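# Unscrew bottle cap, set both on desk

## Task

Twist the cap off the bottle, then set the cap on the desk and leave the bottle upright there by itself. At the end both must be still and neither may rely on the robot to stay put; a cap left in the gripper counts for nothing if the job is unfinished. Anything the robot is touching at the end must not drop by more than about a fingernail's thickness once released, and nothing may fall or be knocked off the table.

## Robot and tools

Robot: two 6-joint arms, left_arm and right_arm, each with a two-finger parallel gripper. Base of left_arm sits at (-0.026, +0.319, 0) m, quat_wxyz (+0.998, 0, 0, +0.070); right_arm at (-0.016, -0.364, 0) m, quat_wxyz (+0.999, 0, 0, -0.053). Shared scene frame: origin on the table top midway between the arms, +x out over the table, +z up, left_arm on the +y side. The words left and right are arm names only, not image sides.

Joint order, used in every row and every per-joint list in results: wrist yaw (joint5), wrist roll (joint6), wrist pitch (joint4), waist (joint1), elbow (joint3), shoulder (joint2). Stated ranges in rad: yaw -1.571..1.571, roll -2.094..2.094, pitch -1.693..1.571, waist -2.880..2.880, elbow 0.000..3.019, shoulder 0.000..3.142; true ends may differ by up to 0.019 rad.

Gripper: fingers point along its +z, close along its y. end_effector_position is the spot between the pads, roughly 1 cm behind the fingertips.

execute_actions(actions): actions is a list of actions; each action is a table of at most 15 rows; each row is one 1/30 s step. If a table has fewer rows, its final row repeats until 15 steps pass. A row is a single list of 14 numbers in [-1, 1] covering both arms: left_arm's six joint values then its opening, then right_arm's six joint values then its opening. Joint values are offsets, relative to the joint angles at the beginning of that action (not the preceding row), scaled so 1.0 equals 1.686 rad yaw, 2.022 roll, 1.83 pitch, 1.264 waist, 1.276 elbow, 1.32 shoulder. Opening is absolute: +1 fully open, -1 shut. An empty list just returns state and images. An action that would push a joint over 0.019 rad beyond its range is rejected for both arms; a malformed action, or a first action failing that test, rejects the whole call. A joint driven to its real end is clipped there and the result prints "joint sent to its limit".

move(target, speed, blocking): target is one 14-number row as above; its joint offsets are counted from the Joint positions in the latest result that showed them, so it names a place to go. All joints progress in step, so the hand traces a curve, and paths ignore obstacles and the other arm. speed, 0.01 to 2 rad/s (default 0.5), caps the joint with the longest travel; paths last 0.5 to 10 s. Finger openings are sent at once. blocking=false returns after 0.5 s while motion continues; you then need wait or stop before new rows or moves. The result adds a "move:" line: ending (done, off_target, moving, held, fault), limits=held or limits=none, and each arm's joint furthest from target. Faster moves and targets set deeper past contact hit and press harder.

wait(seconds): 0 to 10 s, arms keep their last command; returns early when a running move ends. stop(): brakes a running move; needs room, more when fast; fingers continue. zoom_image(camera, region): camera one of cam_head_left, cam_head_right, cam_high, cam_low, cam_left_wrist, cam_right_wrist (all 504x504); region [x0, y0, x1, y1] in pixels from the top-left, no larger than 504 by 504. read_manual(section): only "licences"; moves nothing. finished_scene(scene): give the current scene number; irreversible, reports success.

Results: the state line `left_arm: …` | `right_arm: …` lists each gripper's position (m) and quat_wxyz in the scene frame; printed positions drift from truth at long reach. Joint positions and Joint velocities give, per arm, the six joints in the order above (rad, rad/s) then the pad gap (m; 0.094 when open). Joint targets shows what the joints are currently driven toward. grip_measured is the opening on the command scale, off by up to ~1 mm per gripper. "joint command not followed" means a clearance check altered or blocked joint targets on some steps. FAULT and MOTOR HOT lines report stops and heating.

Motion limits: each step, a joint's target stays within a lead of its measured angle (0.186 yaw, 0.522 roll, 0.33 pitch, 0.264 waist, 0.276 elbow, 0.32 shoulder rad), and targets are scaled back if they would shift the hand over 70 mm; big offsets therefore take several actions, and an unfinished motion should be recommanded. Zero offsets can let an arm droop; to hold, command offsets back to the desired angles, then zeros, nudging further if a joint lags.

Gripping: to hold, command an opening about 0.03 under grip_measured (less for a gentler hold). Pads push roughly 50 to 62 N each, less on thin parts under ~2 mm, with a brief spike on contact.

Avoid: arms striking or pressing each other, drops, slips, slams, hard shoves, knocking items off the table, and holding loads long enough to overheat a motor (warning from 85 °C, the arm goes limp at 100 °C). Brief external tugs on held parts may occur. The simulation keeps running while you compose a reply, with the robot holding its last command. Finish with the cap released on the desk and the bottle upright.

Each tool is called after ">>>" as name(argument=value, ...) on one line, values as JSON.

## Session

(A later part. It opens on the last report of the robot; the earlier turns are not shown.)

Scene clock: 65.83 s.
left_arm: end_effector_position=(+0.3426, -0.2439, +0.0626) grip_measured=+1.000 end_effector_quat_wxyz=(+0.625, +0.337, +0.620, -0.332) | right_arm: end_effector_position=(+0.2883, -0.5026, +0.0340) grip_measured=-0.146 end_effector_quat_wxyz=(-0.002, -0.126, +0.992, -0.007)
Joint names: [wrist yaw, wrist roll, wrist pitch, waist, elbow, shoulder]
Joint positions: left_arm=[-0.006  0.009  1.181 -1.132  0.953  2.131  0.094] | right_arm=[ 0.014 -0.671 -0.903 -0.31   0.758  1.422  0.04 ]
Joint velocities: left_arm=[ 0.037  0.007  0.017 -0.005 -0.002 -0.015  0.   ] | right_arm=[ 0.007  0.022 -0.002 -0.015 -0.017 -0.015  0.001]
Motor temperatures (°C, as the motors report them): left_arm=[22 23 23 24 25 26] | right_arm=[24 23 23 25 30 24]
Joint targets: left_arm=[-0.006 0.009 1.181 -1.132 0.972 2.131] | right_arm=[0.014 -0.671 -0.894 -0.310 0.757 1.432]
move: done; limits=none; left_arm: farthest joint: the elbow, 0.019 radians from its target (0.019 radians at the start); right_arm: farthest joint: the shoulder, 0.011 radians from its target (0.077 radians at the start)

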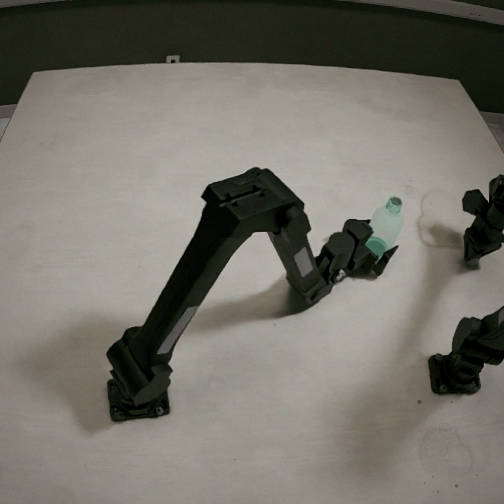

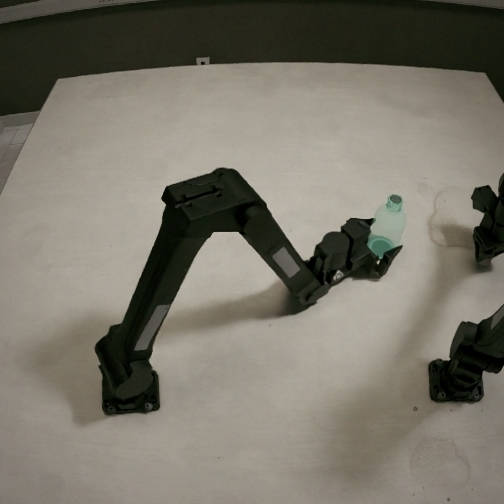

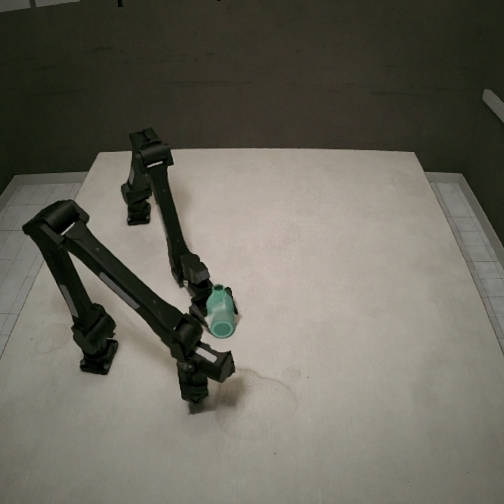

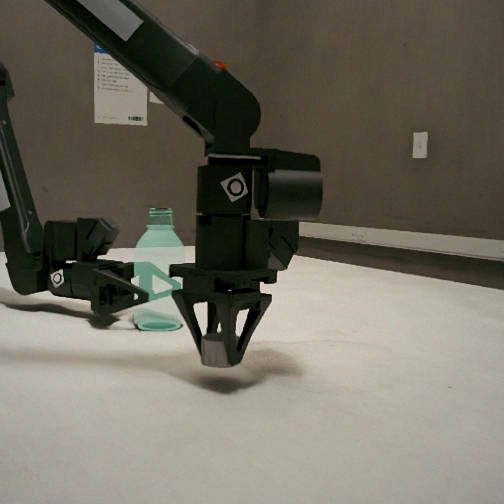

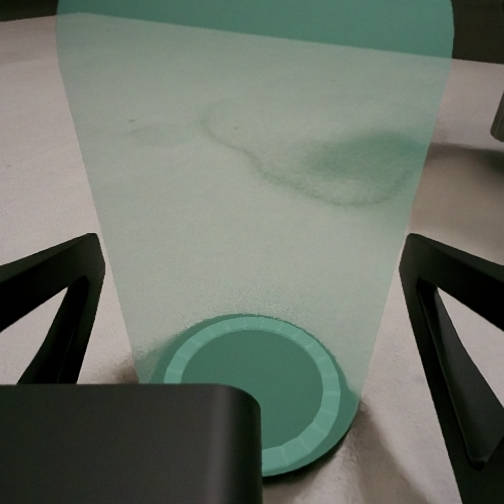

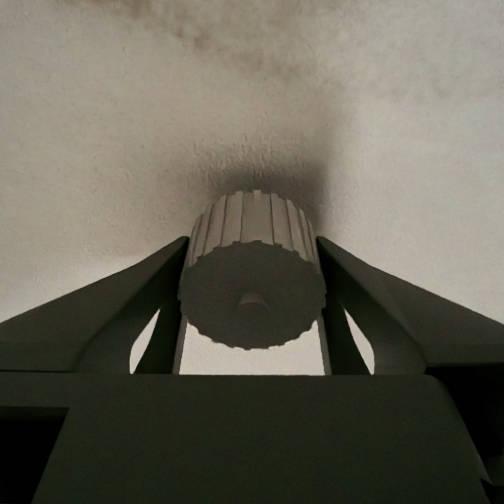

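>>> move(target=[0,0,0,0,0.015,0,1,0,0,0.033,0,0,0.047,-0.19], speed=0.1)

>>> move(target=[0,0,0,0,0.015,0,1,0,0,0,0,0,0,0.4])

>>> finished_scene(scene=2)

Scene clock: 69.53 s.
left_arm: end_effector_position=(+0.3426, -0.2439, +0.0626) grip_measured=+1.000 end_effector_quat_wxyz=(+0.625, +0.337, +0.620, -0.332) | right_arm: end_effector_position=(+0.2953, -0.5057, +0.0191) grip_measured=-0.146 end_effector_quat_wxyz=(-0.000, -0.126, +0.992, -0.008)
Joint names: [wrist yaw, wrist roll, wrist pitch, waist, elbow, shoulder]
Joint positions: left_arm=[-0.006  0.009  1.181 -1.132  0.953  2.131  0.094] | right_arm=[ 0.014 -0.671 -0.852 -0.31   0.758  1.469  0.04 ]
Joint velocities: left_arm=[-0.051 -0.037  0.002 -0.015 -0.007  0.005  0.   ] | right_arm=[-0.037  0.037  0.002 -0.005  0.002  0.015 -0.001]
Motor temperatures (°C, as the motors report them): left_arm=[22 23 23 24 25 26] | right_arm=[24 23 23 25 29 23]
Joint targets: left_arm=[-0.006 0.009 1.181 -1.132 0.972 2.131] | right_arm=[0.014 -0.671 -0.843 -0.310 0.758 1.484]
move: done; limits=none; left_arm: farthest joint: the elbow, 0.019 radians from its target (0.019 radians at the start); right_arm: farthest joint: the shoulder, 0.015 radians from its target (0.062 radians at the start)

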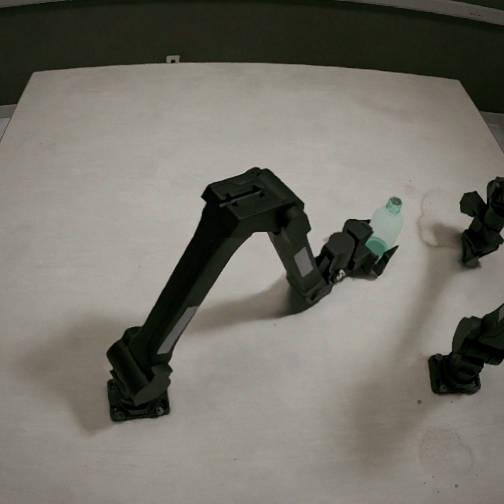

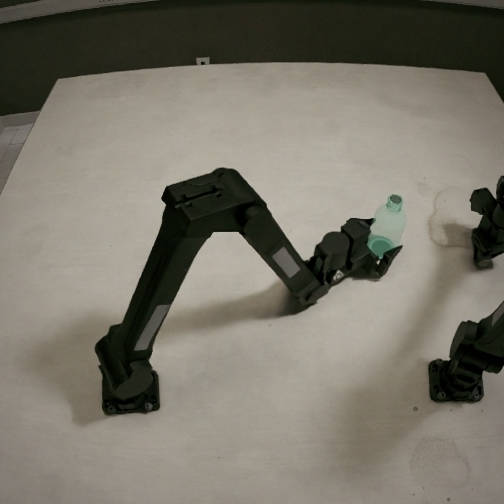

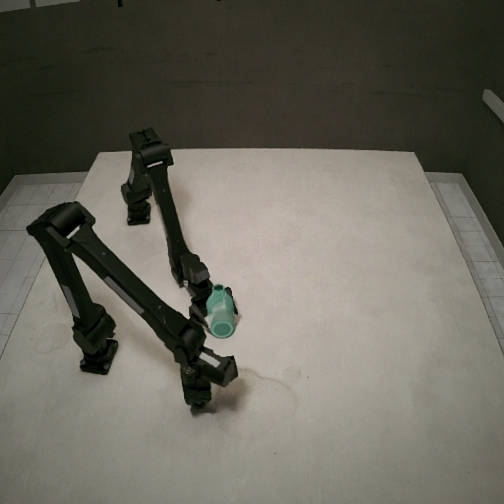

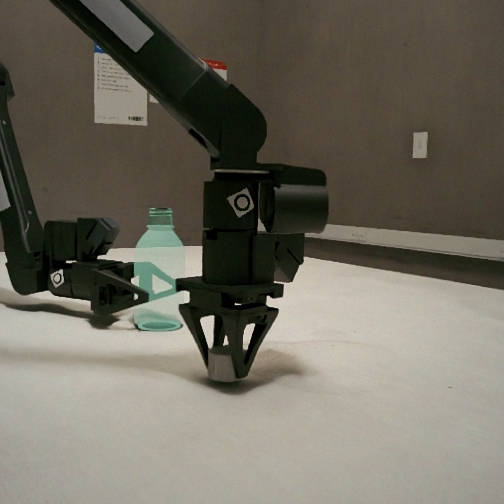

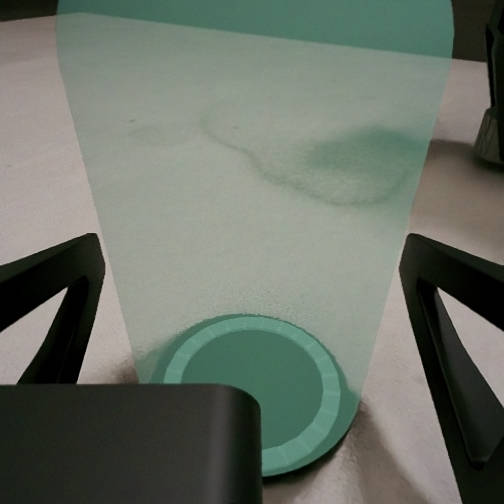

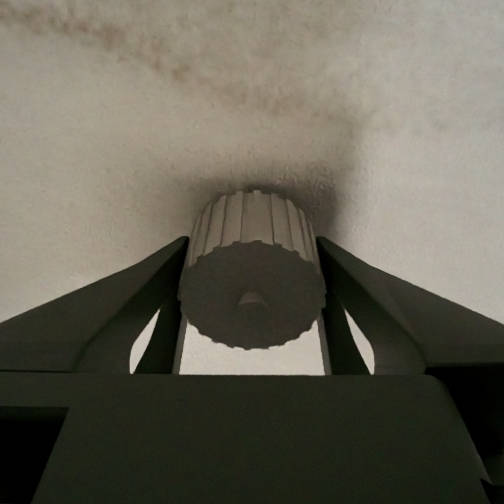

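Scene clock: 70.23 s.
left_arm: end_effector_position=(+0.3426, -0.2439, +0.0626) grip_measured=+1.000 end_effector_quat_wxyz=(+0.625, +0.337, +0.620, -0.332) | right_arm: end_effector_position=(+0.2953, -0.5057, +0.0191) grip_measured=+0.397 end_effector_quat_wxyz=(-0.000, -0.126, +0.992, -0.008)
Joint names: [wrist yaw, wrist roll, wrist pitch, waist, elbow, shoulder]
Joint positions: left_arm=[-0.006  0.009  1.181 -1.132  0.953  2.131  0.094] | right_arm=[ 0.014 -0.671 -0.852 -0.31   0.758  1.469  0.066]
Joint velocities: left_arm=[-0.022 -0.037  0.007 -0.005 -0.007 -0.015  0.   ] | right_arm=[-0.051 -0.022 -0.007  0.005  0.007  0.005 -0.001]
Motor temperatures (°C, as the motors report them): left_arm=[22 23 23 24 25 26] | right_arm=[24 23 23 25 29 23]
Joint targets: left_arm=[-0.006 0.009 1.181 -1.132 0.972 2.131] | right_arm=[0.014 -0.671 -0.852 -0.310 0.758 1.469]
move: done; limits=none; left_arm: farthest joint: the elbow, 0.019 radians from its target (0.019 radians at the start); right_arm: farthest joint: the waist, 0.000 radians from its target (0.000 radians at the start)

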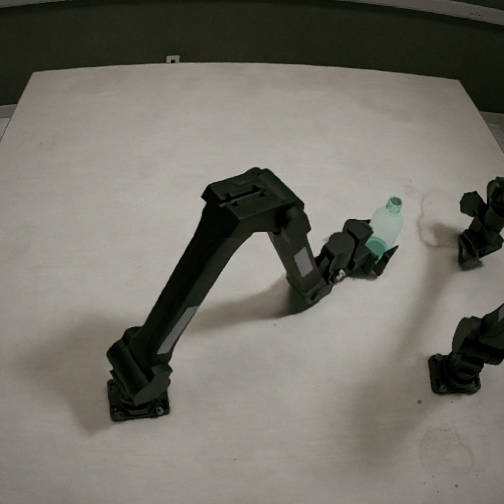

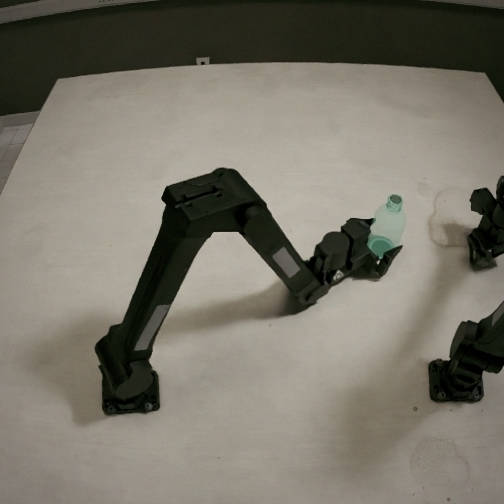

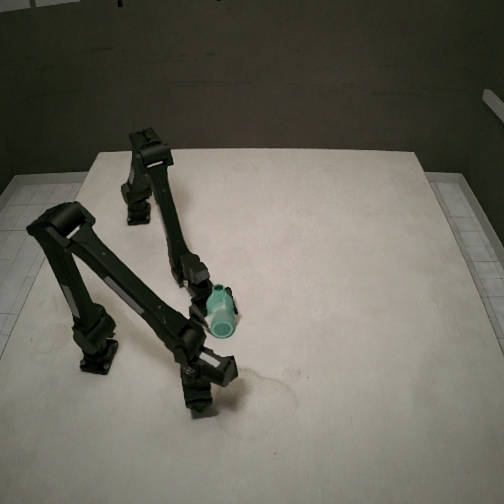

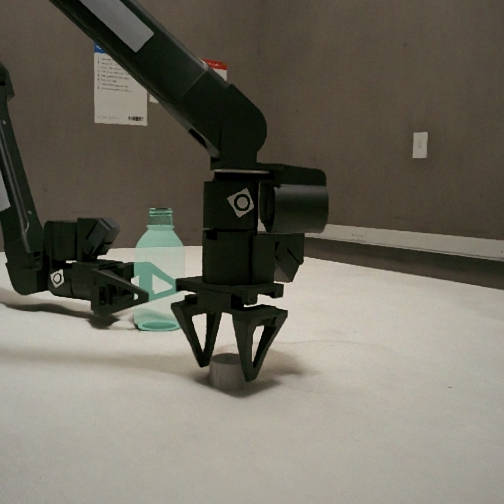

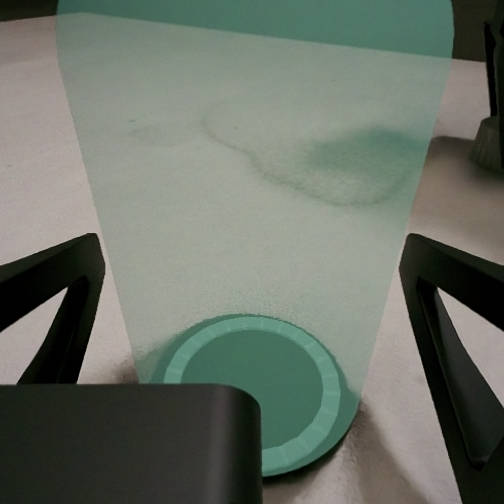

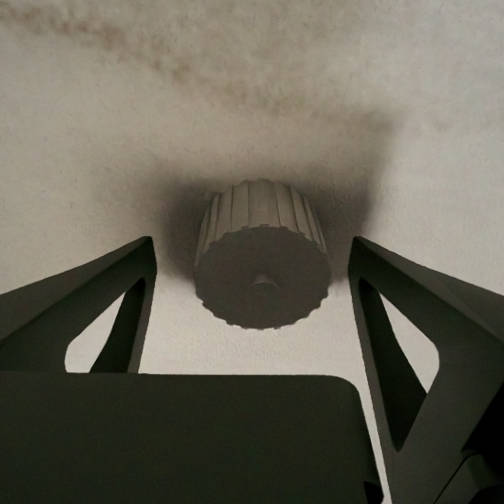

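The scene is finished: the task was done.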